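# Two robots sort capped tubes from a tray into racks

## Task

Use either robot or both to move every tube out of the tray according to its cap dot: tubes with an orange dot go into the blue rack and tubes with a white dot go into the green rack. Each tube must be pushed fully down into its rack slot. No tube may ever touch the floor, or the task fails. The bottles in the tray must be upright in the tray at the end. The tray must finish resting on the work bench with nothing sticking out past the bench edge. No robot may tip over or be left leaning, or the task fails. At the end every gripper must be open and every robot moved away, because anything held in place only by a robot does not count.

## Robot and tools

Robots: r1 and r2 are identical Hello Robot Stretch 4 units. Each has an omni-wheel base, a lift that rides up a mast, a telescoping arm that reaches forward, a wrist with yaw, pitch and roll joints, and a two-finger gripper. Each stands about 1.6 m tall, and no part of its base rim is more than 0.23 m from the base origin. Each carries four cameras: rN_head_camera, rN_head_left_camera, rN_head_right_camera and rN_wrist_camera, where N is 1 or 2.

Frames: in the base frame the origin is on the floor under the base centre, with x forward, y left and z up. hand_pose is reported in this frame. It marks a point between the open fingertips, and the printed value may be somewhat off. With all wrist joints at 0, the hand axes line up with the base axes. The odometry frame is wherever the base frame was when the scene began. Each robot reports in its own frames, so you can only judge where the two robots are relative to each other from the images, lidar_m and wrist_depth_mm.

execute_actions: "actions" is a list holding one action object, or nothing; an empty list only returns state and images. The action object is keyed by "r1" and/or "r2". For each robot you can give "base" and/or "joints", plus optional "pace" and "contact_limits". Alternatively give only "end_of_arm": "enable_torque", which turns back on any wrist or gripper motor that shut itself off. All motions in one action begin together. No action runs longer than 15 s.
- "base" holds exactly one relative move, measured from where the base last reported itself: {"translate_m": d} drives straight, forward positive, -2 to 2 m; {"strafe_m": d} slides sideways, left positive, -2 to 2 m; {"rotate_rad": d} spins in place, counter-clockwise seen from above positive, -3.2 to 3.2 rad.
- "joints" holds absolute targets by name: lift_m 0 to 1.2 m (tolerance ±0.004); arm_m 0 to 0.55 m (±0.004); wrist_yaw_rad -1.134 to 4.276 (±0.02; 0 points forward, positive turns left, 3.14 is tucked back, and above 3.4 the arm may obstruct); wrist_pitch_rad -1.117 to 4.259 (±0.05; 0 is level, 1.57 points down); wrist_roll_rad -1.117 to 4.259 (±0.02; at 0 both fingers are level, and positive turns the gripper clockwise when viewed from behind it); gripper_m -0.038 to 0.141 m (±0.004), the fingertip gap, with negative values pressing the tips together.
- "pace": "slow", "default", "fast" or "max"; the base then drives at most 0.1, 0.3, 0.4 or 0.6 m/s and spins at most 1, 2, 3 or 4 rad/s. With the lift above 0.2 these limits fall, reaching 0.3 m/s and 1 rad/s at lift_m 1.2.
- "contact_limits": {"arm_m": v} with v from 0 (gentlest) to 0.75 (firmest), 0.5 if omitted, decides how hard the arm may push before it halts.
- "cameras": a list of camera names; omitted, null or ["all"] gives every camera, and [] gives none.
A joint target outside its range is clipped to the limit and reported. Any other bad value or unknown key rejects the whole call. A robot, base or joint you omit may still be driving toward its previous target. If a result reports a stop, any later execute_actions, wait or finished_scene calls in the same reply are skipped. One unit may cover up to about 3 cm more or less than the other over a metre of the same command.

wait: {"seconds": 0 to 10}; sends nothing new and returns state and images. zoom_image: {"camera": name, "region": [x0, y0, x1, y1]} in pixels from the top-left of that camera's latest full image, no bigger than 504 by 504. read_manual: returns only the URDF licence texts. finished_scene: {"scene": n} ends the scene for good and reports success; everything must already be in its final state.

Result lines: base_status and joint_status tell how each motion ended: "done"; "off_target" (stopped short and may still push); "contact_stop_at_<key>" (hit something; that part goes limp, so a lift may sag or wheels may roll); "limit_stop_at_<name>", including tilt (leaning past 6 degrees; lift, arm and wheels go limp until upright) and own_body (about to hit itself); "time_out"; "torque_fault" (a wrist or gripper motor overloaded and went limp until enable_torque). on_its_own lists what moved without a command; "held at" there is a target, not a position. lidar_m gives 12 distances in metres in 30-degree sectors, the 1st straight ahead then counter-clockwise (4th left, 7th behind, 10th right); "-" is nothing seen or closer than 0.25 m. It sees from about 0.15 m up, misses clear objects and thin legs, and sees the other robot. wrist_depth_mm is a 7 by 7 grid of depths from 100 to 2000 mm. base_odometry counts wheel turns, so slip counts as travel; heading is positive left. If turned_by_wheels and turned_by_imu differ by over about 0.1 rad, the base likely bumped or slipped. base_tilt is in degrees, forward and right positive, with an offset of up to about 1.5. motor_effort is percent of maximum, with the peak in brackets; for wheel_0, wheel_1 and wheel_2 positive means turning right.

Gripping: command a gap smaller than the object; the lower the value, the firmer the squeeze and the further the object slides toward the wrist. Neither the reading nor "done" proves a hold; look for a change in gripper effort. If fingertips jam on a surface, raise the lift. To unfold the wrist at the start, send lift_m 0.4 with wrist_yaw_rad 0. Tilting the gripper up while rolled may trigger own-body stops.

Avoid: any contact between the two robots, since a hard press fails the run and driving on after touching presses hard; driving or turning with over 1 kg held and arm_m above 0.2, especially at fast paces; strong steady pushes with a high gripper; overloading the wrist; dropping or slamming items; and letting tubes reach the floor.

Each tool is called after "Request:" by a JSON object that holds its "op" and its "data", one argument or row to a line.

## Session

Request:
{"op": "execute_actions", "data": {
  "actions": []
}}

Scene clock: 0.00 s.
r1.base_odometry: x=+0.000 y=+0.000 heading=+0.000 (m, m, rad; r1's odometry frame)
r1.turned_by_wheels: +0.000 (rad since the last result)
r1.turned_by_imu: +0.000 (rad since the last result)
r1.base_tilt: forward=+0.3 right=-0.8 (deg)
r1.lidar_m: 2.59 1.43 1.19 1.18 1.38 2.21 3.07 3.47 3.56 1.20 0.96 1.55
r1.base_status: not commanded
r1.joint_positions: lift_m=+0.263 arm_m=+0.002 wrist_yaw_rad=+3.161 wrist_pitch_rad=+0.019 wrist_roll_rad=-0.019 gripper_m=+0.057
r1.joint_status: not commanded
r1.motor_effort: lift_m=+20 arm_m=-1 wrist_yaw_rad=+1 wrist_pitch_rad=-6 wrist_roll_rad=+1 gripper_m=-6 wheel_0=+0 wheel_1=+0 wheel_2=-1 (%)
r1.hand_pose: x=-0.1175 y=+0.0819 z=+0.4360 quat_wxyz=(-0.010, -0.009, -0.010, +1.000) (m; r1's base frame)
r1.wrist_depth_mm: - 131 - - - - - / - 118 158 - - - - / - 124 171 - - - - / 132 134 - - - - - / - - - - - - - / 1430 1537 196 1537 200 1464 1464 / 991 991 1042 - 1025 960 1008
r2.base_odometry: x=+0.000 y=+0.000 heading=+0.000 (m, m, rad; r2's odometry frame)
r2.turned_by_wheels: +0.000 (rad since the last result)
r2.turned_by_imu: +0.000 (rad since the last result)
r2.base_tilt: forward=+0.4 right=-0.7 (deg)
r2.lidar_m: 1.87 3.57 4.37 1.24 1.20 1.56 - 1.29 0.83 0.74 0.76 0.92
r2.base_status: not commanded
r2.joint_positions: lift_m=+0.252 arm_m=-0.002 wrist_yaw_rad=+3.165 wrist_pitch_rad=+0.017 wrist_roll_rad=+0.004 gripper_m=+0.057
r2.joint_status: not commanded
r2.motor_effort: lift_m=+18 arm_m=-1 wrist_yaw_rad=+2 wrist_pitch_rad=-6 wrist_roll_rad=+1 gripper_m=-4 wheel_0=+1 wheel_1=+0 wheel_2=+0 (%)
r2.hand_pose: x=-0.1214 y=+0.0808 z=+0.4252 quat_wxyz=(-0.011, -0.009, +0.002, +1.000) (m; r2's base frame)
r2.wrist_depth_mm: - 140 240 - - - - / - 108 140 - - - - / - 112 140 - - - 1708 / - 126 157 - - - - / 206 1983 - - - - - / 220 1661 204 1576 198 1576 1576 / 220 1098 1042 153 1060 946 1060
pictures: r1_head_camera, r1_head_left_camera, r1_head_right_camera, r1_wrist_camera, r2_head_camera, r2_head_left_camera, r2_head_right_camera, r2_wrist_camera
Images, in order (width x height): r1_head_camera 420x560, r1_head_left_camera 420x672, r1_head_right_camera 420x672, r1_wrist_camera 616x392, r2_head_camera 420x560, r2_head_left_camera 420x672, r2_head_right_camera 420x672, r2_wrist_camera 616x392.

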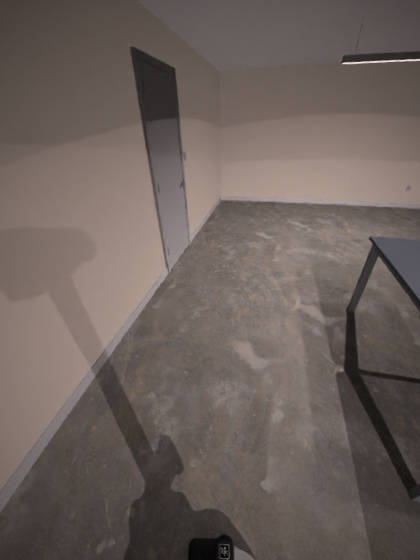

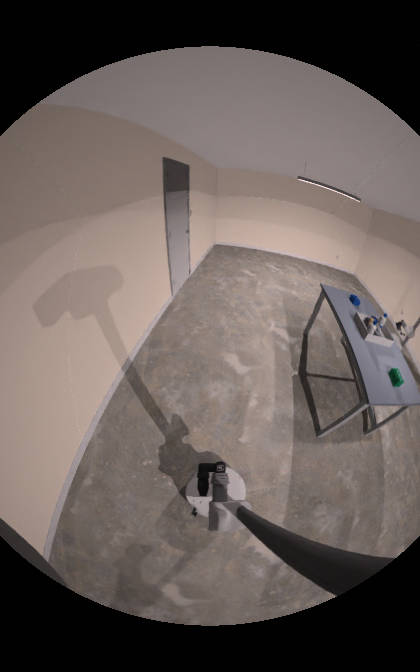

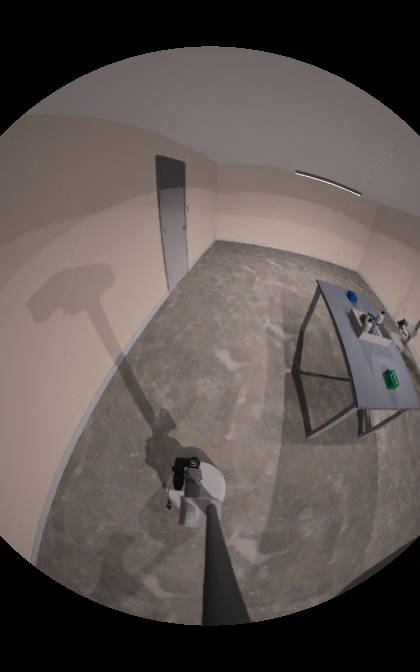

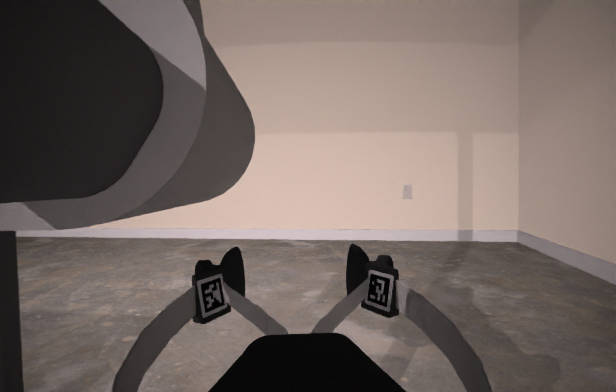

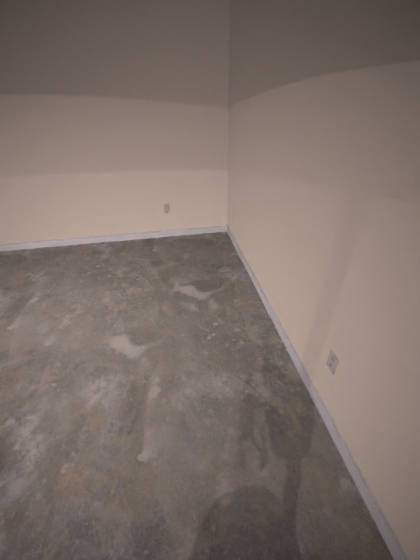

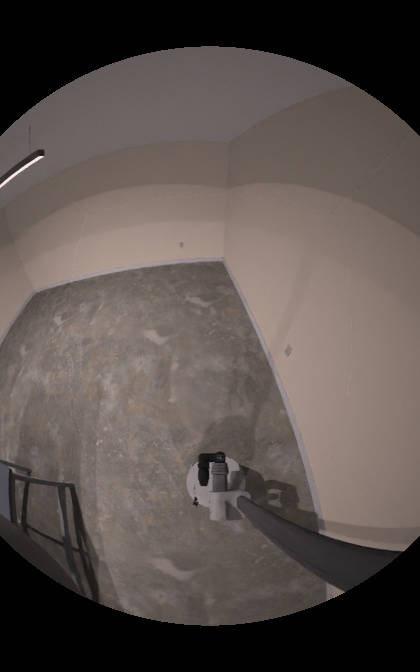

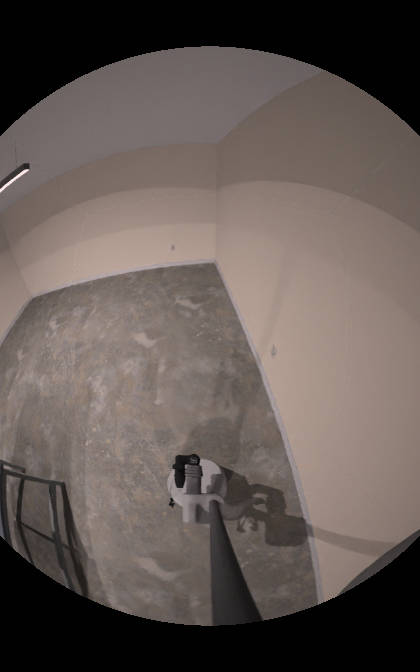

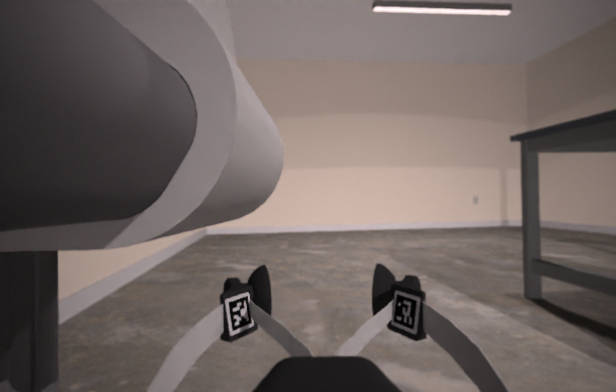

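Request:
{"op": "execute_actions", "data": {
  "actions": [
    {"r1":{"base":{"rotate_rad":-1.83},"joints":{"lift_m":0.9,"wrist_yaw_rad":0,"wrist_pitch_rad":0.8}},"r2":{"base":{"rotate_rad":1.75},"joints":{"lift_m":0.9,"wrist_yaw_rad":0,"wrist_pitch_rad":0.8}}}
  ],
  "cameras": ["r1_head_camera","r1_head_left_camera","r2_head_camera","r2_head_left_camera"]
}}

Scene clock: 11.73 s.
r1.base_odometry: x=+0.000 y=+0.000 heading=-1.829 (m, m, rad; r1's odometry frame)
r1.turned_by_wheels: -1.829 (rad since the last result)
r1.turned_by_imu: -1.825 (rad since the last result)
r1.base_tilt: forward=+0.3 right=-0.9 (deg)
r1.lidar_m: 3.55 1.00 1.17 5.39 1.77 1.25 1.16 1.20 1.65 3.07 3.17 3.78
r1.base_status: done
r1.joint_positions: lift_m=+0.900 arm_m=+0.002 wrist_yaw_rad=+0.000 wrist_pitch_rad=+0.802 wrist_roll_rad=-0.019 gripper_m=+0.057
r1.joint_status: all done
r1.motor_effort: lift_m=+23(22) arm_m=-1(1) wrist_yaw_rad=+1(7) wrist_pitch_rad=-7(2) wrist_roll_rad=+1(0) gripper_m=-4(4) wheel_0=+6(14) wheel_1=+4(9) wheel_2=+3(10) (%)
r1.hand_pose: x=+0.3733 y=-0.0874 z=+0.8707 quat_wxyz=(+0.921, -0.009, +0.390, +0.004) (m; r1's base frame)
r1.wrist_depth_mm: - - - - - - - / 1921 1983 1983 - - - - / 1618 1661 1708 1708 1708 1756 1756 / 1430 1464 1464 1464 1499 1499 1499 / 1182 1281 1281 1308 1308 1308 1336 / 1138 1160 196 1160 200 1160 1182 / 1025 1025 1042 - 1042 1025 1060
r2.base_odometry: x=+0.000 y=+0.000 heading=+1.750 (m, m, rad; r2's odometry frame)
r2.turned_by_wheels: +1.750 (rad since the last result)
r2.turned_by_imu: +1.744 (rad since the last result)
r2.base_tilt: forward=+0.3 right=-0.7 (deg)
r2.lidar_m: 1.21 1.27 1.79 2.73 1.05 0.76 0.72 0.78 1.12 3.25 3.75 4.08
r2.base_status: done
r2.joint_positions: lift_m=+0.900 arm_m=-0.002 wrist_yaw_rad=+0.000 wrist_pitch_rad=+0.802 wrist_roll_rad=+0.004 gripper_m=+0.057
r2.joint_status: all done
r2.motor_effort: lift_m=+20(21) arm_m=-1(1) wrist_yaw_rad=-1(9) wrist_pitch_rad=-3(5) wrist_roll_rad=+1(2) gripper_m=-5(3) wheel_0=-2(8) wheel_1=-1(6) wheel_2=+0(9) (%)
r2.hand_pose: x=+0.3697 y=-0.0874 z=+0.8708 quat_wxyz=(+0.921, +0.002, +0.390, -0.001) (m; r2's base frame)
r2.wrist_depth_mm: 1008 991 976 - - - - / - - - - - - - / 1808 1708 1808 1708 1756 1661 1661 / 1430 1430 1499 1537 1430 1464 1430 / 1336 1336 1308 1308 1281 1308 1255 / 1182 1182 206 1138 197 1138 1118 / 1060 1042 1008 146 1025 991 1025
pictures: r1_head_camera, r1_head_left_camera, r2_head_camera, r2_head_left_camera
Images, in order (width x height): r1_head_camera 420x560, r1_head_left_camera 420x672, r2_head_camera 420x560, r2_head_left_camera 420x672.

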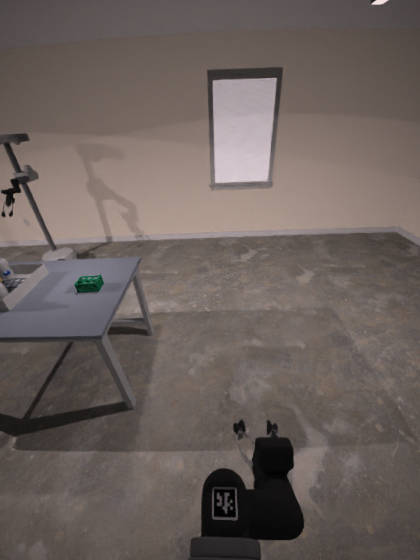

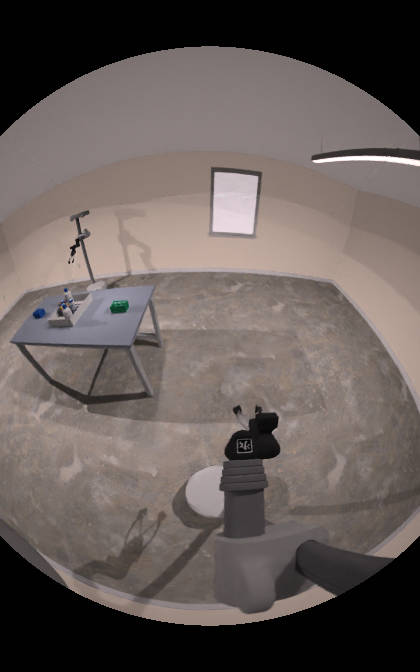

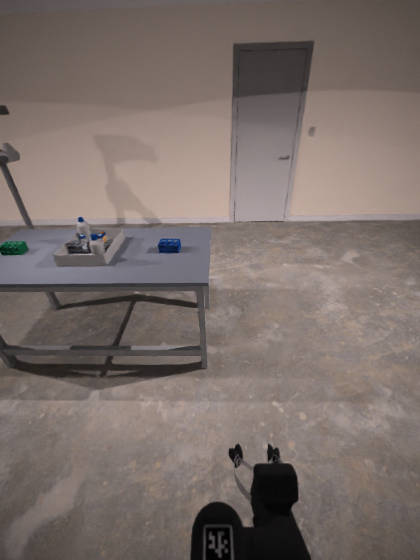

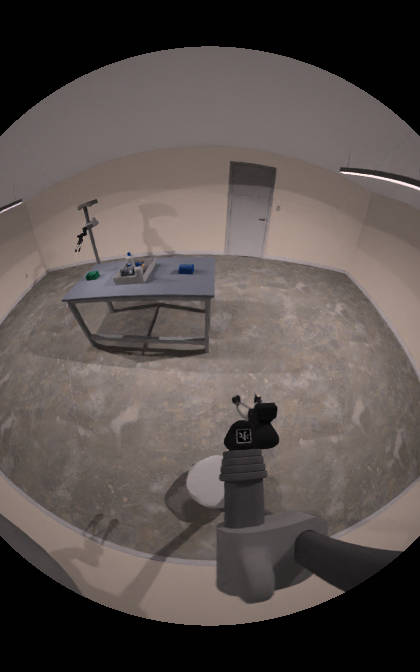

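Request:
{"op": "execute_actions", "data": {
  "actions": [
    {"r1":{"base":{"strafe_m":1.1},"joints":{"lift_m":1.15}},"r2":{"base":{"strafe_m":0.75},"joints":{"lift_m":1.15}}}
  ],
  "cameras": ["r1_head_camera","r2_head_camera"]
}}

Request:
{"op": "execute_actions", "data": {
  "actions": [
    {"r1":{"base":{"translate_m":0.45}},"r2":{"base":{"translate_m":0.7}}}
  ],
  "cameras": ["r1_head_camera","r2_head_camera","r1_wrist_camera","r2_wrist_camera"]
}}

Scene clock: 25.57 s.
r1.base_odometry: x=+1.063 y=-0.281 heading=-1.829 (m, m, rad; r1's odometry frame)
r1.turned_by_wheels: +0.000 (rad since the last result)
r1.turned_by_imu: +0.004 (rad since the last result)
r1.base_tilt: forward=+0.2 right=-0.8 (deg)
r1.lidar_m: 0.77 0.80 1.09 4.59 1.76 1.27 1.22 1.26 1.67 4.18 4.32 0.83
r1.base_status: done
r1.joint_positions: lift_m=+1.150 arm_m=+0.002 wrist_yaw_rad=+0.000 wrist_pitch_rad=+0.802 wrist_roll_rad=-0.019 gripper_m=+0.057
r1.joint_status: all done
r1.motor_effort: lift_m=+23(24) arm_m=-1(1) wrist_yaw_rad=+0(1) wrist_pitch_rad=-6(8) wrist_roll_rad=+1(1) gripper_m=-3(3) wheel_0=-3(14) wheel_1=+0(10) wheel_2=+0(4) (%)
r1.hand_pose: x=+0.3732 y=-0.0874 z=+1.1207 quat_wxyz=(+0.921, -0.009, +0.390, +0.004) (m; r1's base frame)
r1.wrist_depth_mm: - 1205 - - - - - / 1025 960 991 1060 1025 - - / 866 842 878 891 891 - - / 768 778 809 809 866 1756 1863 / 1576 1576 1576 1618 1537 1618 1661 / 1397 1397 196 1397 200 1430 1464 / 1281 1255 1281 - 1308 1281 1308
r2.base_odometry: x=-0.738 y=-0.133 heading=+1.750 (m, m, rad; r2's odometry frame)
r2.turned_by_wheels: +0.000 (rad since the last result)
r2.turned_by_imu: +0.004 (rad since the last result)
r2.base_tilt: forward=+0.3 right=-0.6 (deg)
r2.lidar_m: 1.23 1.28 4.55 2.63 1.01 0.74 0.71 0.77 1.09 3.25 4.51 1.29
r2.base_status: done
r2.joint_positions: lift_m=+1.150 arm_m=-0.002 wrist_yaw_rad=+0.000 wrist_pitch_rad=+0.802 wrist_roll_rad=+0.004 gripper_m=+0.057
r2.joint_status: all done
r2.motor_effort: lift_m=+20(21) arm_m=-1(1) wrist_yaw_rad=+1(2) wrist_pitch_rad=-4(3) wrist_roll_rad=+1(2) gripper_m=-4(4) wheel_0=-1(9) wheel_1=-1(8) wheel_2=+0(0) (%)
r2.hand_pose: x=+0.3696 y=-0.0874 z=+1.1208 quat_wxyz=(+0.921, +0.002, +0.390, -0.001) (m; r2's base frame)
r2.wrist_depth_mm: - 1397 1366 1255 1336 1397 - / 1255 1182 1182 1138 1138 1138 - / - - - - - - - / 1863 1756 1863 1863 1808 1708 1708 / 1618 1576 1576 1618 1537 1537 1576 / 1430 1430 205 1397 197 1397 1366 / 1308 1281 1281 146 1255 1205 1255
pictures: r1_head_camera, r2_head_camera
Images, in order (width x height): r1_head_camera 420x560, r2_head_camera 420x560.

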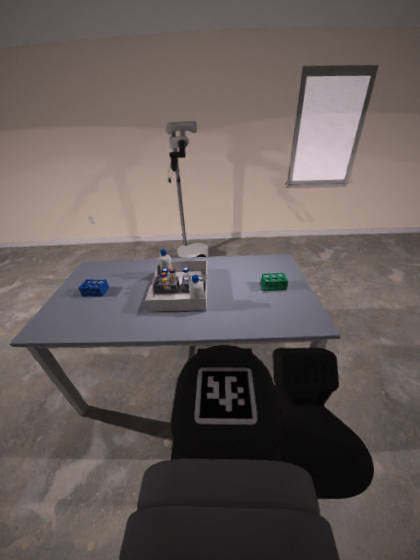

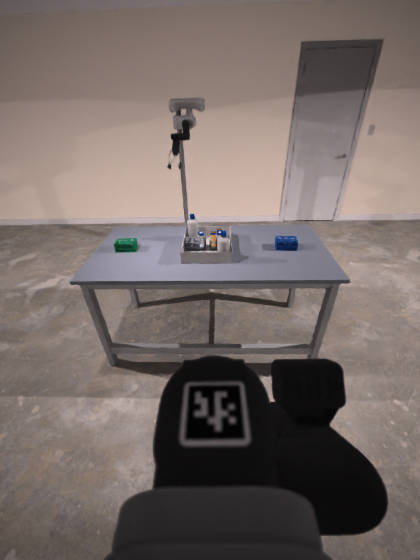

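Scene clock: 29.40 s.
r1.base_odometry: x=+0.949 y=-0.716 heading=-1.829 (m, m, rad; r1's odometry frame)
r1.turned_by_wheels: +0.000 (rad since the last result)
r1.turned_by_imu: +0.001 (rad since the last result)
r1.base_tilt: forward=+0.2 right=-0.8 (deg)
r1.lidar_m: 0.32 0.31 0.46 4.59 2.45 1.73 1.65 1.71 2.29 4.14 0.50 0.33
r1.base_status: done
r1.joint_positions: lift_m=+1.150 arm_m=+0.002 wrist_yaw_rad=+0.000 wrist_pitch_rad=+0.802 wrist_roll_rad=-0.019 gripper_m=+0.057
r1.joint_status: not commanded
r1.motor_effort: lift_m=+23(23) arm_m=-1(1) wrist_yaw_rad=+1(0) wrist_pitch_rad=-6(6) wrist_roll_rad=+1(1) gripper_m=-4(3) wheel_0=+5(12) wheel_1=+2(9) wheel_2=-2(10) (%)
r1.hand_pose: x=+0.3732 y=-0.0874 z=+1.1207 quat_wxyz=(+0.921, -0.009, +0.390, +0.004) (m; r1's base frame)
r1.wrist_depth_mm: - - - - - - - / - - - - - - - / 741 820 854 878 891 - - / 647 691 750 759 723 798 1863 / 647 512 661 676 683 683 1618 / 564 549 196 597 200 609 1397 / 535 525 539 - 549 535 549
r2.base_odometry: x=-0.863 y=+0.555 heading=+1.750 (m, m, rad; r2's odometry frame)
r2.turned_by_wheels: +0.000 (rad since the last result)
r2.turned_by_imu: -0.003 (rad since the last result)
r2.base_tilt: forward=+0.4 right=-0.6 (deg)
r2.lidar_m: 0.53 0.57 0.78 4.40 2.01 1.49 1.41 1.51 2.14 4.32 0.79 0.58
r2.base_status: done
r2.joint_positions: lift_m=+1.150 arm_m=-0.002 wrist_yaw_rad=+0.000 wrist_pitch_rad=+0.802 wrist_roll_rad=+0.004 gripper_m=+0.057
r2.joint_status: not commanded
r2.motor_effort: lift_m=+20(20) arm_m=-1(1) wrist_yaw_rad=+0(2) wrist_pitch_rad=-5(6) wrist_roll_rad=+2(1) gripper_m=-3(4) wheel_0=+0(5) wheel_1=+1(6) wheel_2=+1(9) (%)
r2.hand_pose: x=+0.3696 y=-0.0874 z=+1.1208 quat_wxyz=(+0.921, +0.002, +0.390, -0.001) (m; r2's base frame)
r2.wrist_depth_mm: - - - - - - - / - 1160 1042 1118 1078 1060 - / 904 931 854 820 904 831 904 / 809 798 778 715 768 768 759 / 707 699 683 683 676 668 676 / 654 654 205 615 197 609 609 / 1308 1281 1281 146 1255 1205 891
pictures: r1_head_camera, r1_wrist_camera, r2_head_camera, r2_wrist_camera
Images, in order (width x height): r1_head_camera 420x560, r1_wrist_camera 616x392, r2_head_camera 420x560, r2_wrist_camera 616x392.

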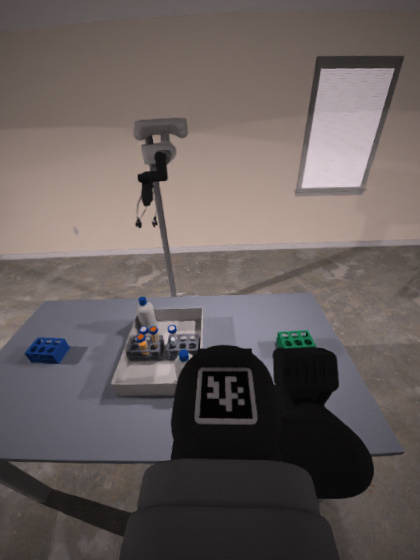

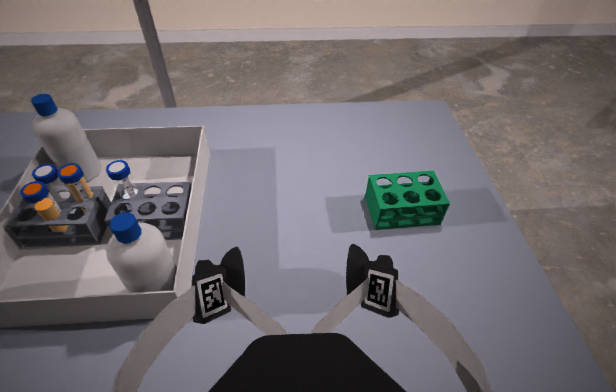

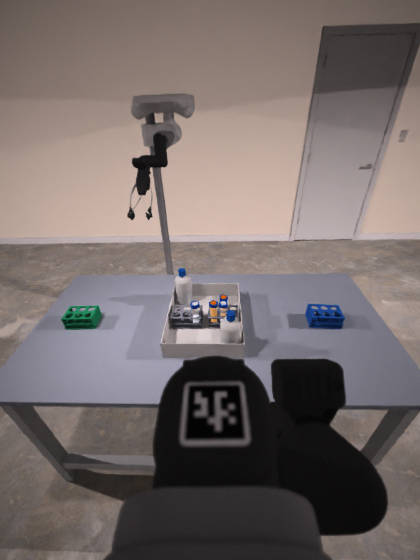

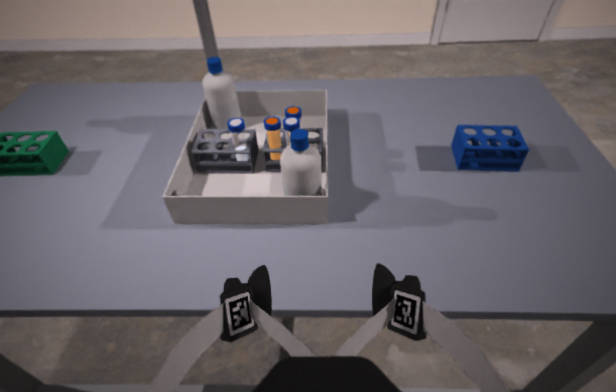

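Request:
{"op": "execute_actions", "data": {
  "actions": [
    {"r1":{"base":{"strafe_m":0.34},"joints":{"lift_m":1.19,"wrist_pitch_rad":1.57,"wrist_roll_rad":0}},"r2":{"base":{"translate_m":0.25},"joints":{"lift_m":1.19,"wrist_pitch_rad":1.57}}}
  ],
  "cameras": []
}}

Request:
{"op": "execute_actions", "data": {
  "actions": [
    {"r1":{"base":{"translate_m":0.12},"joints":{"arm_m":0.40}},"r2":{"base":{"strafe_m":-0.45}}}
  ],
  "cameras": ["r1_head_camera","r2_head_camera","r1_wrist_camera","r2_wrist_camera"]
}}

Scene clock: 65.53 s.
r1.base_odometry: x=+1.277 y=-0.803 heading=-1.829 (m, m, rad; r1's odometry frame)
r1.turned_by_wheels: +0.000 (rad since the last result)
r1.turned_by_imu: +0.002 (rad since the last result)
r1.base_tilt: forward=+0.3 right=-0.8 (deg)
r1.lidar_m: 0.27 0.31 0.42 4.26 2.50 1.77 1.67 1.74 2.31 4.51 0.47 0.33
r1.base_status: done
r1.joint_positions: lift_m=+1.190 arm_m=+0.002 wrist_yaw_rad=+0.000 wrist_pitch_rad=+1.570 wrist_roll_rad=-0.001 gripper_m=+0.057
r1.joint_status: all done
r1.motor_effort: lift_m=+23(23) arm_m=-1(1) wrist_yaw_rad=+1(1) wrist_pitch_rad=-3(2) wrist_roll_rad=+2(1) gripper_m=-4(3) wheel_0=-5(13) wheel_1=+2(11) wheel_2=+0(0) (%)
r1.hand_pose: x=+0.1728 y=-0.0874 z=+1.0796 quat_wxyz=(+0.707, +0.000, +0.707, +0.000) (m; r1's base frame)
r1.wrist_depth_mm: 521 530 535 539 544 549 554 / 521 530 535 544 549 554 554 / 530 1281 1308 1366 1366 1336 1366 / 1281 1308 1308 1308 1336 1366 1397 / 1255 1281 1078 1118 1366 1336 1366 / 1308 1308 196 1118 199 1366 1430 / 1308 1308 1336 - 1336 1366 1397
r2.base_odometry: x=-0.907 y=+0.801 heading=+1.750 (m, m, rad; r2's odometry frame)
r2.turned_by_wheels: +0.000 (rad since the last result)
r2.turned_by_imu: -0.001 (rad since the last result)
r2.base_tilt: forward=+0.2 right=-0.5 (deg)
r2.lidar_m: 0.28 0.29 0.44 4.43 2.34 1.72 1.67 1.76 2.49 4.34 0.42 0.32
r2.base_status: done
r2.joint_positions: lift_m=+1.190 arm_m=-0.002 wrist_yaw_rad=+0.000 wrist_pitch_rad=+1.570 wrist_roll_rad=+0.004 gripper_m=+0.057
r2.joint_status: all done
r2.motor_effort: lift_m=+20(21) arm_m=-1(1) wrist_yaw_rad=+1(2) wrist_pitch_rad=+1(1) wrist_roll_rad=+1(1) gripper_m=-4(4) wheel_0=+3(6) wheel_1=+1(5) wheel_2=+0(10) (%)
r2.hand_pose: x=+0.1692 y=-0.0874 z=+1.0796 quat_wxyz=(+0.707, +0.001, +0.707, -0.001) (m; r2's base frame)
r2.wrist_depth_mm: 549 544 544 544 539 535 535 / 549 549 544 544 539 535 535 / 554 544 544 539 535 535 539 / 1281 1308 1281 1281 1255 1255 1255 / 1308 1308 1281 1078 1255 1255 1229 / 1281 1281 204 1060 196 1255 1255 / 1308 1308 1255 146 1255 1229 1255
pictures: none
No camera images: the call's "cameras" was empty. Leave "cameras" out to get every camera's image.

Scene clock: 68.37 s.
r1.base_odometry: x=+1.247 y=-0.919 heading=-1.828 (m, m, rad; r1's odometry frame)
r1.turned_by_wheels: +0.000 (rad since the last result)
r1.turned_by_imu: +0.001 (rad since the last result)
r1.base_tilt: forward=+0.3 right=-0.9 (deg)
r1.lidar_m: 0.25 0.25 0.26 4.27 2.67 1.89 1.80 1.87 2.49 4.48 0.29 0.25
r1.base_status: done
r1.joint_positions: lift_m=+1.190 arm_m=+0.399 wrist_yaw_rad=+0.000 wrist_pitch_rad=+1.570 wrist_roll_rad=+0.000 gripper_m=+0.057
r1.joint_status: all done
r1.motor_effort: lift_m=+22(22) arm_m=+6(7) wrist_yaw_rad=+0(1) wrist_pitch_rad=-2(2) wrist_roll_rad=+3(2) gripper_m=-4(5) wheel_0=+5(13) wheel_1=+3(6) wheel_2=-3(10) (%)
r1.hand_pose: x=+0.5701 y=-0.0874 z=+1.0796 quat_wxyz=(+0.707, +0.000, +0.707, +0.000) (m; r1's base frame)
r1.wrist_depth_mm: 521 525 535 539 544 544 554 / 525 525 399 535 544 549 554 / 525 530 535 535 539 554 554 / 525 535 477 535 492 554 564 / 530 530 477 539 504 559 564 / 535 535 196 539 200 559 569 / 535 535 530 - 404 564 569
r2.base_odometry: x=-0.464 y=+0.882 heading=+1.750 (m, m, rad; r2's odometry frame)
r2.turned_by_wheels: +0.000 (rad since the last result)
r2.turned_by_imu: -0.002 (rad since the last result)
r2.base_tilt: forward=+0.2 right=-0.7 (deg)
r2.lidar_m: 0.29 0.27 0.42 1.25 2.37 1.73 1.67 1.77 2.49 3.87 4.07 0.30
r2.base_status: done
r2.joint_positions: lift_m=+1.190 arm_m=-0.002 wrist_yaw_rad=+0.000 wrist_pitch_rad=+1.570 wrist_roll_rad=+0.004 gripper_m=+0.057
r2.joint_status: not commanded
r2.motor_effort: lift_m=+20(20) arm_m=-1(1) wrist_yaw_rad=+0(2) wrist_pitch_rad=-1(2) wrist_roll_rad=+1(1) gripper_m=-4(3) wheel_0=+1(9) wheel_1=+1(8) wheel_2=-1(2) (%)
r2.hand_pose: x=+0.1692 y=-0.0874 z=+1.0796 quat_wxyz=(+0.707, +0.001, +0.707, -0.001) (m; r2's base frame)
r2.wrist_depth_mm: 549 549 539 539 539 1281 1255 / 549 549 544 539 539 1255 1255 / 554 549 544 544 539 1255 1255 / 1308 1281 1281 1281 1255 1255 1229 / 1308 1308 1281 1060 1281 1255 1281 / 1281 1281 205 1060 197 1255 1255 / 1281 1281 1281 146 1281 1255 1229
pictures: r1_head_camera, r1_wrist_camera, r2_head_camera, r2_wrist_camera
Images, in order (width x height): r1_head_camera 420x560, r1_wrist_camera 616x392, r2_head_camera 420x560, r2_wrist_camera 616x392.

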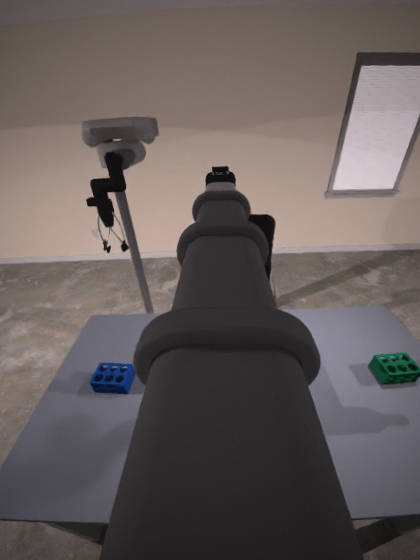

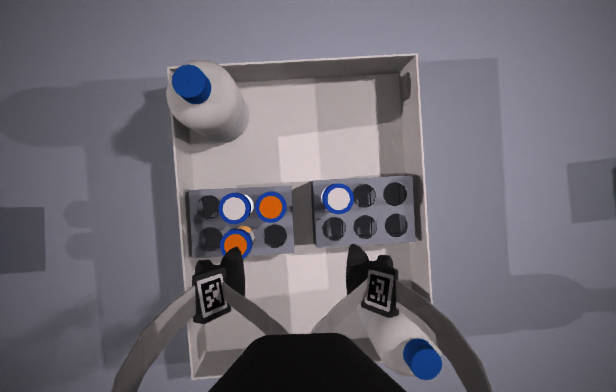

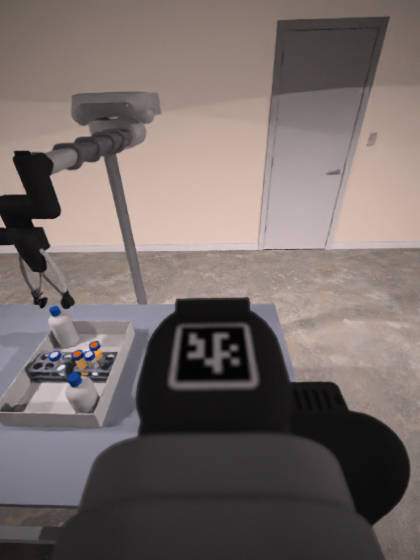

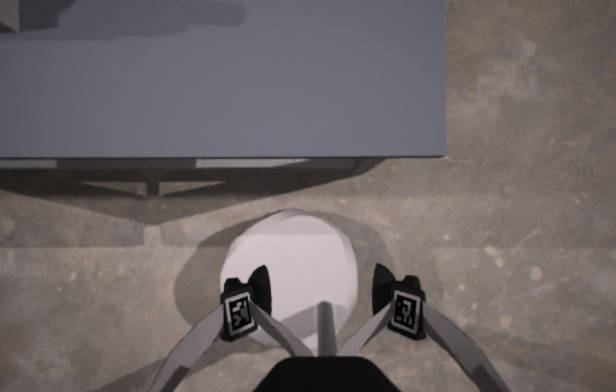

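Request:
{"op": "execute_actions", "data": {
  "actions": [
    {"r1":{"base":{"strafe_m":-0.052},"joints":{"arm_m":0.432,"lift_m":1.04}}}
  ],
  "cameras": ["r1_wrist_camera","r2_head_camera"]
}}

Scene clock: 84.17 s.
r1.base_odometry: x=+1.197 y=-0.905 heading=-1.828 (m, m, rad; r1's odometry frame)
r1.turned_by_wheels: +0.000 (rad since the last result)
r1.turned_by_imu: +0.002 (rad since the last result)
r1.base_tilt: forward=+0.3 right=-0.9 (deg)
r1.lidar_m: 0.25 0.25 0.28 0.73 2.67 1.89 1.79 1.85 2.51 4.44 0.28 0.25
r1.base_status: done
r1.joint_positions: lift_m=+1.040 arm_m=+0.431 wrist_yaw_rad=+0.000 wrist_pitch_rad=+1.570 wrist_roll_rad=+0.000 gripper_m=+0.057
r1.joint_status: all done
r1.motor_effort: lift_m=+17(20) arm_m=+5(5) wrist_yaw_rad=+1(1) wrist_pitch_rad=-1(3) wrist_roll_rad=+3(3) gripper_m=-4(3) wheel_0=+6(11) wheel_1=-1(10) wheel_2=-1(0) (%)
r1.hand_pose: x=+0.6021 y=-0.0874 z=+0.9300 quat_wxyz=(+0.707, +0.000, +0.707, +0.000) (m; r1's base frame)
r1.wrist_depth_mm: 375 377 382 387 392 394 399 / 213 260 382 387 389 399 402 / 345 307 384 389 392 399 402 / 377 382 384 389 392 399 404 / 382 322 324 329 334 402 407 / 382 276 196 332 199 404 410 / 384 362 387 - 368 404 410
r2.base_odometry: x=-0.464 y=+0.882 heading=+1.750 (m, m, rad; r2's odometry frame)
r2.turned_by_wheels: +0.000 (rad since the last result)
r2.turned_by_imu: +0.000 (rad since the last result)
r2.base_tilt: forward=+0.3 right=-0.6 (deg)
r2.lidar_m: 0.27 0.31 0.43 1.26 2.39 1.76 1.68 1.76 2.46 3.88 4.06 0.29
r2.base_status: not commanded
r2.joint_positions: lift_m=+1.190 arm_m=-0.002 wrist_yaw_rad=+0.000 wrist_pitch_rad=+1.570 wrist_roll_rad=+0.004 gripper_m=+0.057
r2.joint_status: not commanded
r2.motor_effort: lift_m=+19(19) arm_m=-1(1) wrist_yaw_rad=+1(0) wrist_pitch_rad=+3(1) wrist_roll_rad=+1(1) gripper_m=-4(3) wheel_0=+1(1) wheel_1=+1(2) wheel_2=+0(1) (%)
r2.hand_pose: x=+0.1692 y=-0.0874 z=+1.0796 quat_wxyz=(+0.707, +0.001, +0.707, -0.001) (m; r2's base frame)
r2.wrist_depth_mm: 559 549 549 544 539 1281 1281 / 549 549 544 539 535 1281 1281 / 549 549 549 544 539 1229 1281 / 1308 1308 1308 1281 1308 1255 1255 / 1308 1308 1281 1060 1255 1281 1255 / 1336 1308 205 1078 197 1281 1205 / 1281 1308 1281 146 1281 1255 1255
pictures: r1_wrist_camera, r2_head_camera
Images, in order (width x height): r1_wrist_camera 616x392, r2_head_camera 420x560.

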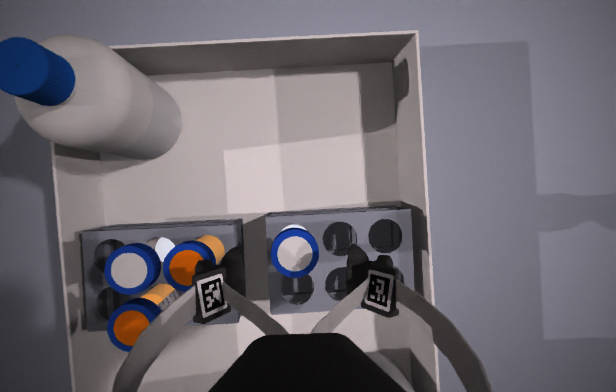

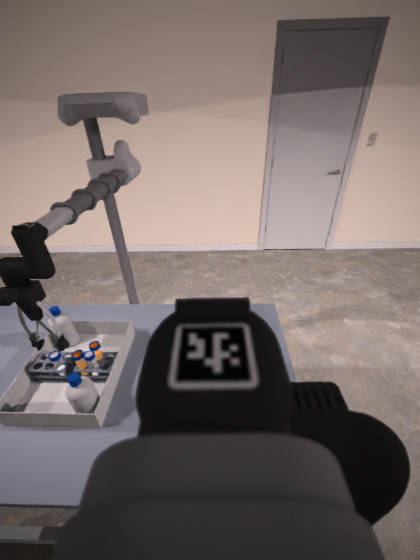

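Request:
{"op": "execute_actions", "data": {
  "actions": [
    {"r1":{"joints":{"gripper_m":0.045,"lift_m":0.978},"pace":"slow"}}
  ],
  "cameras": ["r1_wrist_camera","r2_head_camera"]
}}

Scene clock: 90.07 s.
r1.base_odometry: x=+1.197 y=-0.905 heading=-1.828 (m, m, rad; r1's odometry frame)
r1.turned_by_wheels: +0.000 (rad since the last result)
r1.turned_by_imu: +0.001 (rad since the last result)
r1.base_tilt: forward=+0.3 right=-0.8 (deg)
r1.lidar_m: 0.25 0.25 0.28 0.67 2.68 1.91 1.79 1.85 2.49 4.45 0.31 0.25
r1.base_status: not commanded
r1.joint_positions: lift_m=+0.978 arm_m=+0.431 wrist_yaw_rad=+0.000 wrist_pitch_rad=+1.570 wrist_roll_rad=+0.000 gripper_m=+0.045
r1.joint_status: all done
r1.motor_effort: lift_m=+17(18) arm_m=+5(6) wrist_yaw_rad=+2(1) wrist_pitch_rad=-1(1) wrist_roll_rad=+2(2) gripper_m=-4(4) wheel_0=+6(6) wheel_1=-2(2) wheel_2=-1(0) (%)
r1.hand_pose: x=+0.6021 y=-0.0874 z=+0.8680 quat_wxyz=(+0.707, +0.000, +0.707, +0.000) (m; r1's base frame)
r1.wrist_depth_mm: 180 273 279 290 297 334 336 / 183 260 320 324 327 334 338 / 238 307 322 325 327 336 340 / 287 320 324 327 329 336 340 / 259 260 264 221 272 340 340 / 254 202 191 267 198 340 343 / 259 202 325 - 334 340 345
r2.base_odometry: x=-0.464 y=+0.882 heading=+1.750 (m, m, rad; r2's odometry frame)
r2.turned_by_wheels: +0.000 (rad since the last result)
r2.turned_by_imu: +0.000 (rad since the last result)
r2.base_tilt: forward=+0.3 right=-0.7 (deg)
r2.lidar_m: 0.27 0.30 0.41 1.28 2.38 1.75 1.67 1.75 2.44 3.88 4.08 0.30
r2.base_status: not commanded
r2.joint_positions: lift_m=+1.190 arm_m=-0.002 wrist_yaw_rad=+0.000 wrist_pitch_rad=+1.570 wrist_roll_rad=+0.004 gripper_m=+0.057
r2.joint_status: not commanded
r2.motor_effort: lift_m=+20(20) arm_m=-1(1) wrist_yaw_rad=+3(0) wrist_pitch_rad=+2(3) wrist_roll_rad=+1(1) gripper_m=-5(5) wheel_0=+1(1) wheel_1=+2(2) wheel_2=-1(0) (%)
r2.hand_pose: x=+0.1692 y=-0.0874 z=+1.0796 quat_wxyz=(+0.707, +0.001, +0.707, -0.001) (m; r2's base frame)
r2.wrist_depth_mm: 554 549 544 539 539 1255 1255 / 554 549 544 544 539 1308 1255 / 554 544 544 539 539 1255 1255 / 1281 1308 1281 1281 1281 1255 1255 / 1308 1281 1281 1060 1308 1255 1255 / 1308 1255 206 1060 196 1255 1255 / 1308 1281 1281 146 1229 1255 1229
pictures: r1_wrist_camera, r2_head_camera
Images, in order (width x height): r1_wrist_camera 616x392, r2_head_camera 420x560.

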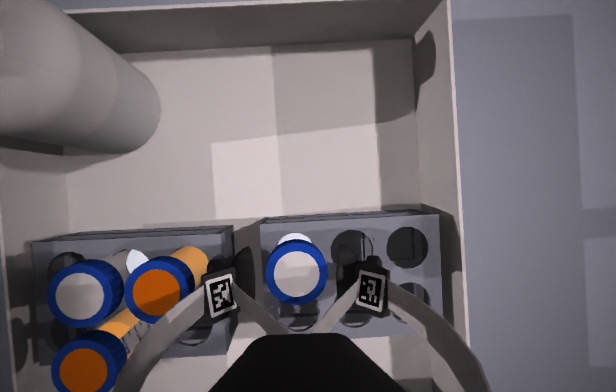

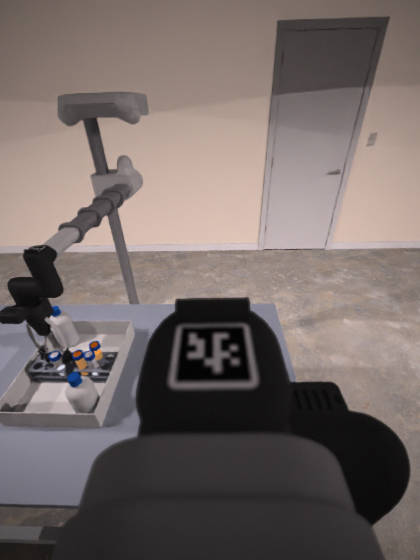

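Request:
{"op": "execute_actions", "data": {
  "actions": [
    {"r1":{"joints":{"gripper_m":0.012}}}
  ],
  "cameras": ["r1_wrist_camera"]
}}

Request:
{"op": "execute_actions", "data": {
  "actions": [
    {"r1":{"joints":{"lift_m":1.10}}}
  ],
  "cameras": ["r1_wrist_camera","r2_head_camera"]
}}

Scene clock: 96.27 s.
r1.base_odometry: x=+1.197 y=-0.905 heading=-1.828 (m, m, rad; r1's odometry frame)
r1.turned_by_wheels: +0.000 (rad since the last result)
r1.turned_by_imu: +0.001 (rad since the last result)
r1.base_tilt: forward=+0.2 right=-0.8 (deg)
r1.lidar_m: 0.25 0.25 0.29 0.69 2.64 1.88 1.77 1.86 2.50 4.44 0.29 0.25
r1.base_status: not commanded
r1.joint_positions: lift_m=+0.978 arm_m=+0.431 wrist_yaw_rad=+0.000 wrist_pitch_rad=+1.570 wrist_roll_rad=+0.000 gripper_m=+0.012
r1.joint_status: all done
r1.motor_effort: lift_m=+17(17) arm_m=+5(5) wrist_yaw_rad=+0(1) wrist_pitch_rad=-3(2) wrist_roll_rad=+2(2) gripper_m=-12(14) wheel_0=+6(6) wheel_1=-2(1) wheel_2=-1(1) (%)
r1.hand_pose: x=+0.6021 y=-0.0874 z=+0.8680 quat_wxyz=(+0.707, +0.000, +0.707, +0.000) (m; r1's base frame)
r1.wrist_depth_mm: 181 272 279 291 297 332 338 / 183 259 320 324 329 334 336 / 238 309 322 325 327 336 338 / 287 320 322 327 329 336 342 / 259 262 265 218 271 338 342 / 254 202 185 214 189 338 343 / 260 202 325 - 332 304 343
r2.base_odometry: x=-0.464 y=+0.882 heading=+1.750 (m, m, rad; r2's odometry frame)
r2.turned_by_wheels: +0.000 (rad since the last result)
r2.turned_by_imu: +0.000 (rad since the last result)
r2.base_tilt: forward=+0.1 right=-0.8 (deg)
r2.lidar_m: 0.26 0.31 0.45 1.26 2.34 1.75 1.68 1.77 2.46 3.87 4.07 0.30
r2.base_status: not commanded
r2.joint_positions: lift_m=+1.190 arm_m=-0.002 wrist_yaw_rad=+0.000 wrist_pitch_rad=+1.570 wrist_roll_rad=+0.004 gripper_m=+0.057
r2.joint_status: not commanded
r2.motor_effort: lift_m=+19(19) arm_m=-1(1) wrist_yaw_rad=+1(2) wrist_pitch_rad=+1(1) wrist_roll_rad=+1(0) gripper_m=-4(4) wheel_0=+1(1) wheel_1=+1(1) wheel_2=-1(0) (%)
r2.hand_pose: x=+0.1692 y=-0.0874 z=+1.0796 quat_wxyz=(+0.707, +0.001, +0.707, -0.001) (m; r2's base frame)
r2.wrist_depth_mm: 554 554 544 539 539 1255 1255 / 554 544 544 544 539 1281 1255 / 549 539 544 535 535 1255 1229 / 1308 1308 1281 1255 1255 1281 1281 / 1281 1281 1308 1060 1281 1255 1255 / 1255 1308 204 1078 197 1281 1229 / 1281 1308 1255 146 1255 1255 1255
pictures: r1_wrist_camera
Images, in order (width x height): r1_wrist_camera 616x392.

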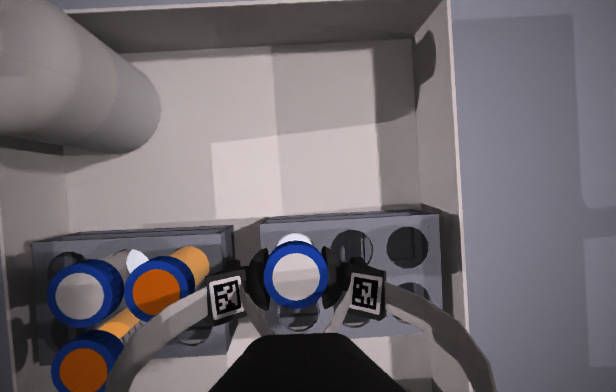

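Scene clock: 97.83 s.
r1.base_odometry: x=+1.197 y=-0.905 heading=-1.828 (m, m, rad; r1's odometry frame)
r1.turned_by_wheels: +0.000 (rad since the last result)
r1.turned_by_imu: +0.001 (rad since the last result)
r1.base_tilt: forward=+0.2 right=-0.8 (deg)
r1.lidar_m: 0.25 0.25 0.28 0.68 2.65 1.91 1.79 1.87 2.53 4.43 0.27 0.25
r1.base_status: not commanded
r1.joint_positions: lift_m=+1.100 arm_m=+0.431 wrist_yaw_rad=+0.000 wrist_pitch_rad=+1.570 wrist_roll_rad=+0.000 gripper_m=+0.012
r1.joint_status: all done
r1.motor_effort: lift_m=+23(24) arm_m=+5(6) wrist_yaw_rad=+2(1) wrist_pitch_rad=-1(1) wrist_roll_rad=+2(2) gripper_m=-12(11) wheel_0=+6(6) wheel_1=-1(1) wheel_2=-1(0) (%)
r1.hand_pose: x=+0.6021 y=-0.0874 z=+0.9895 quat_wxyz=(+0.707, +0.000, +0.707, +0.000) (m; r1's base frame)
r1.wrist_depth_mm: 433 436 442 445 452 459 462 / 433 304 439 445 452 459 466 / 436 312 442 449 452 462 466 / 436 439 445 449 452 462 469 / 439 382 379 218 424 466 469 / 442 373 185 215 188 466 469 / 442 442 449 - 442 466 473
r2.base_odometry: x=-0.464 y=+0.882 heading=+1.750 (m, m, rad; r2's odometry frame)
r2.turned_by_wheels: +0.000 (rad since the last result)
r2.turned_by_imu: +0.000 (rad since the last result)
r2.base_tilt: forward=+0.2 right=-0.6 (deg)
r2.lidar_m: 0.27 0.30 0.42 1.25 2.37 1.73 1.66 1.75 2.48 3.88 4.04 0.31
r2.base_status: not commanded
r2.joint_positions: lift_m=+1.190 arm_m=-0.002 wrist_yaw_rad=+0.000 wrist_pitch_rad=+1.570 wrist_roll_rad=+0.004 gripper_m=+0.057
r2.joint_status: not commanded
r2.motor_effort: lift_m=+19(19) arm_m=-1(1) wrist_yaw_rad=+2(0) wrist_pitch_rad=+1(1) wrist_roll_rad=+1(1) gripper_m=-4(4) wheel_0=+1(1) wheel_1=+2(1) wheel_2=-1(0) (%)
r2.hand_pose: x=+0.1692 y=-0.0874 z=+1.0796 quat_wxyz=(+0.707, +0.001, +0.707, -0.001) (m; r2's base frame)
r2.wrist_depth_mm: 554 544 544 544 539 1281 1255 / 554 544 549 539 535 1281 1229 / 554 549 544 539 539 1255 1255 / 1281 1336 1281 1255 1255 1255 1281 / 1281 1308 1281 1078 1281 1255 1255 / 1281 1308 205 1060 197 1281 1229 / 1281 1308 1281 146 1255 1229 1255
pictures: r1_wrist_camera, r2_head_camera
Images, in order (width x height): r1_wrist_camera 616x392, r2_head_camera 420x560.

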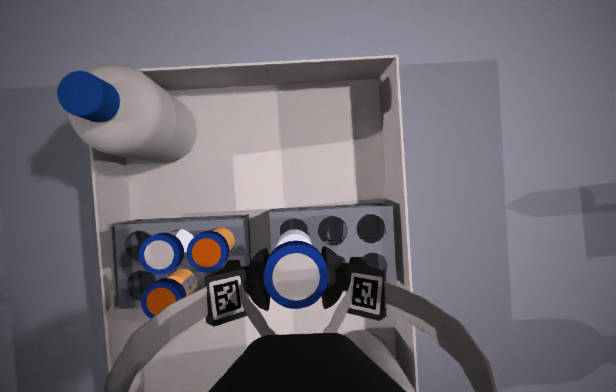

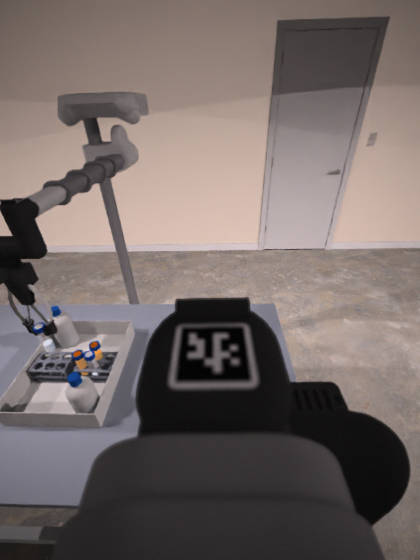

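Request:
{"op": "execute_actions", "data": {
  "actions": [
    {"r1":{"base":{"strafe_m":-0.47}},"r2":{"base":{"strafe_m":0.55},"joints":{"arm_m":0.1}}}
  ],
  "cameras": ["r1_wrist_camera","r2_head_left_camera"]
}}

Scene clock: 120.30 s.
r1.base_odometry: x=+0.742 y=-0.786 heading=-1.828 (m, m, rad; r1's odometry frame)
r1.turned_by_wheels: +0.000 (rad since the last result)
r1.turned_by_imu: +0.002 (rad since the last result)
r1.base_tilt: forward=+0.3 right=-0.8 (deg)
r1.lidar_m: 0.25 0.25 0.27 0.77 2.61 1.87 1.79 1.87 2.44 3.98 0.31 0.25
r1.base_status: done
r1.joint_positions: lift_m=+1.100 arm_m=+0.431 wrist_yaw_rad=+0.000 wrist_pitch_rad=+1.570 wrist_roll_rad=+0.000 gripper_m=+0.012
r1.joint_status: not commanded
r1.motor_effort: lift_m=+23(23) arm_m=+5(6) wrist_yaw_rad=+2(1) wrist_pitch_rad=-2(2) wrist_roll_rad=+2(2) gripper_m=-12(12) wheel_0=+6(13) wheel_1=-2(11) wheel_2=+0(2) (%)
r1.hand_pose: x=+0.6021 y=-0.0874 z=+0.9896 quat_wxyz=(+0.707, +0.000, +0.707, +0.000) (m; r1's base frame)
r1.wrist_depth_mm: 433 439 442 445 452 459 1255 / 433 442 442 445 455 459 1229 / 433 442 445 449 455 462 1281 / 439 442 449 449 459 462 1255 / 439 442 449 217 459 466 1281 / 439 445 185 214 189 466 1281 / 442 445 449 - 462 466 1281
r2.base_odometry: x=-1.006 y=+0.783 heading=+1.750 (m, m, rad; r2's odometry frame)
r2.turned_by_wheels: +0.000 (rad since the last result)
r2.turned_by_imu: +0.003 (rad since the last result)
r2.base_tilt: forward=+0.3 right=-0.7 (deg)
r2.lidar_m: 0.27 0.31 0.44 4.30 2.33 1.72 1.66 1.74 2.49 4.42 0.45 0.31
r2.base_status: done
r2.joint_positions: lift_m=+1.190 arm_m=+0.099 wrist_yaw_rad=+0.000 wrist_pitch_rad=+1.570 wrist_roll_rad=+0.004 gripper_m=+0.057
r2.joint_status: all done
r2.motor_effort: lift_m=+19(19) arm_m=+5(4) wrist_yaw_rad=+0(1) wrist_pitch_rad=-1(2) wrist_roll_rad=+1(1) gripper_m=-5(4) wheel_0=-1(10) wheel_1=-1(8) wheel_2=-1(2) (%)
r2.hand_pose: x=+0.2702 y=-0.0874 z=+1.0796 quat_wxyz=(+0.707, +0.001, +0.707, -0.001) (m; r2's base frame)
r2.wrist_depth_mm: 554 549 544 539 413 535 530 / 549 544 539 539 535 535 530 / 549 544 549 535 535 530 535 / 554 544 544 539 539 535 530 / 1281 1308 1281 1078 1281 1281 1255 / 1308 1281 204 1060 196 1255 1229 / 1308 1281 1281 146 1281 1229 1229
pictures: r1_wrist_camera, r2_head_left_camera
Images, in order (width x height): r1_wrist_camera 616x392, r2_head_left_camera 420x672.

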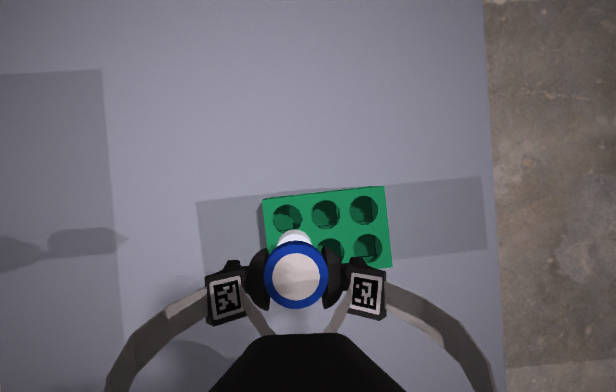

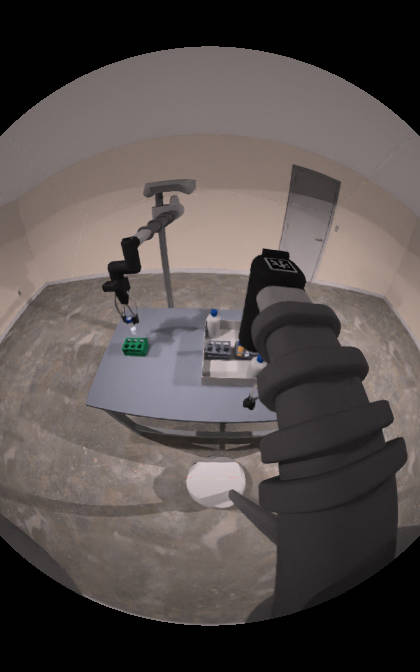

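Request:
{"op": "execute_actions", "data": {
  "actions": [
    {"r1":{"base":{"strafe_m":0.0065},"joints":{"arm_m":0.444,"lift_m":1.06}},"r2":{"joints":{"arm_m":0.46,"wrist_roll_rad":1.57,"lift_m":1.15}}}
  ],
  "cameras": ["r1_wrist_camera","r2_wrist_camera"]
}}

Scene clock: 128.30 s.
r1.base_odometry: x=+0.749 y=-0.787 heading=-1.828 (m, m, rad; r1's odometry frame)
r1.turned_by_wheels: +0.000 (rad since the last result)
r1.turned_by_imu: +0.001 (rad since the last result)
r1.base_tilt: forward=+0.3 right=-0.8 (deg)
r1.lidar_m: 0.25 0.25 0.30 0.79 2.62 1.90 1.78 1.86 2.46 3.98 0.32 0.25
r1.base_status: done
r1.joint_positions: lift_m=+1.060 arm_m=+0.443 wrist_yaw_rad=+0.000 wrist_pitch_rad=+1.570 wrist_roll_rad=+0.000 gripper_m=+0.012
r1.joint_status: all done
r1.motor_effort: lift_m=+17(20) arm_m=+6(7) wrist_yaw_rad=+1(2) wrist_pitch_rad=-3(0) wrist_roll_rad=+2(2) gripper_m=-13(11) wheel_0=-2(9) wheel_1=-1(9) wheel_2=-1(1) (%)
r1.hand_pose: x=+0.6141 y=-0.0874 z=+0.9500 quat_wxyz=(+0.707, +0.000, +0.707, +0.000) (m; r1's base frame)
r1.wrist_depth_mm: 394 399 402 407 413 418 1229 / 397 402 404 410 415 418 1229 / 397 402 404 410 415 421 1205 / 397 402 407 413 415 421 1229 / 402 404 407 218 410 424 1255 / 399 404 185 215 188 421 1255 / 404 404 413 - 421 427 1255
r2.base_odometry: x=-1.006 y=+0.783 heading=+1.750 (m, m, rad; r2's odometry frame)
r2.turned_by_wheels: +0.000 (rad since the last result)
r2.turned_by_imu: +0.000 (rad since the last result)
r2.base_tilt: forward=+0.4 right=-0.8 (deg)
r2.lidar_m: 0.29 0.31 0.44 4.30 2.32 1.72 1.65 1.76 2.46 4.43 0.44 0.31
r2.base_status: not commanded
r2.joint_positions: lift_m=+1.150 arm_m=+0.459 wrist_yaw_rad=+0.000 wrist_pitch_rad=+1.570 wrist_roll_rad=+1.570 gripper_m=+0.057
r2.joint_status: all done
r2.motor_effort: lift_m=+16(17) arm_m=+5(7) wrist_yaw_rad=+1(1) wrist_pitch_rad=+1(0) wrist_roll_rad=+3(6) gripper_m=-4(5) wheel_0=+0(1) wheel_1=-1(1) wheel_2=-1(1) (%)
r2.hand_pose: x=+0.6303 y=-0.0874 z=+1.0399 quat_wxyz=(+0.501, +0.500, +0.500, -0.499) (m; r2's base frame)
r2.wrist_depth_mm: 512 508 504 496 496 488 488 / 512 508 500 496 496 492 484 / 508 508 504 496 496 488 484 / 512 504 500 484 366 484 484 / 512 504 500 496 492 488 488 / 512 500 206 492 197 488 484 / 512 370 469 146 484 488 488
pictures: r1_wrist_camera, r2_wrist_camera
Images, in order (width x height): r1_wrist_camera 616x392, r2_wrist_camera 616x392.

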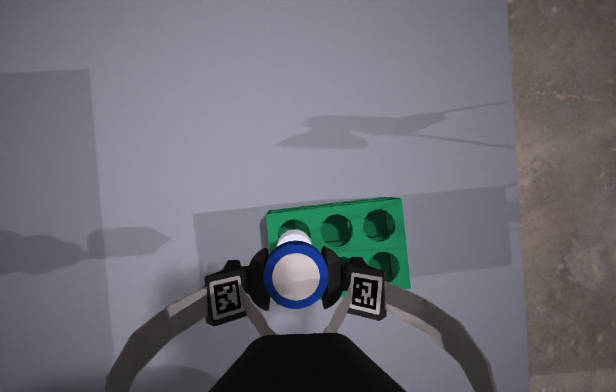

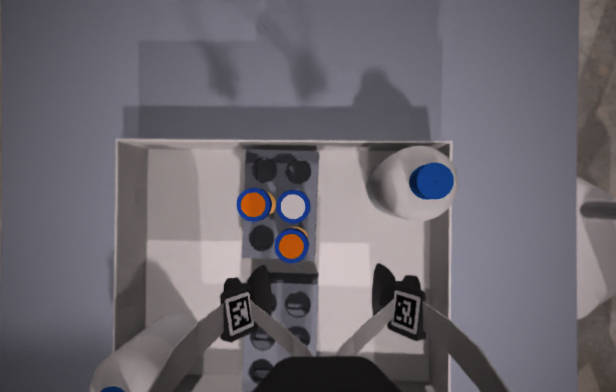

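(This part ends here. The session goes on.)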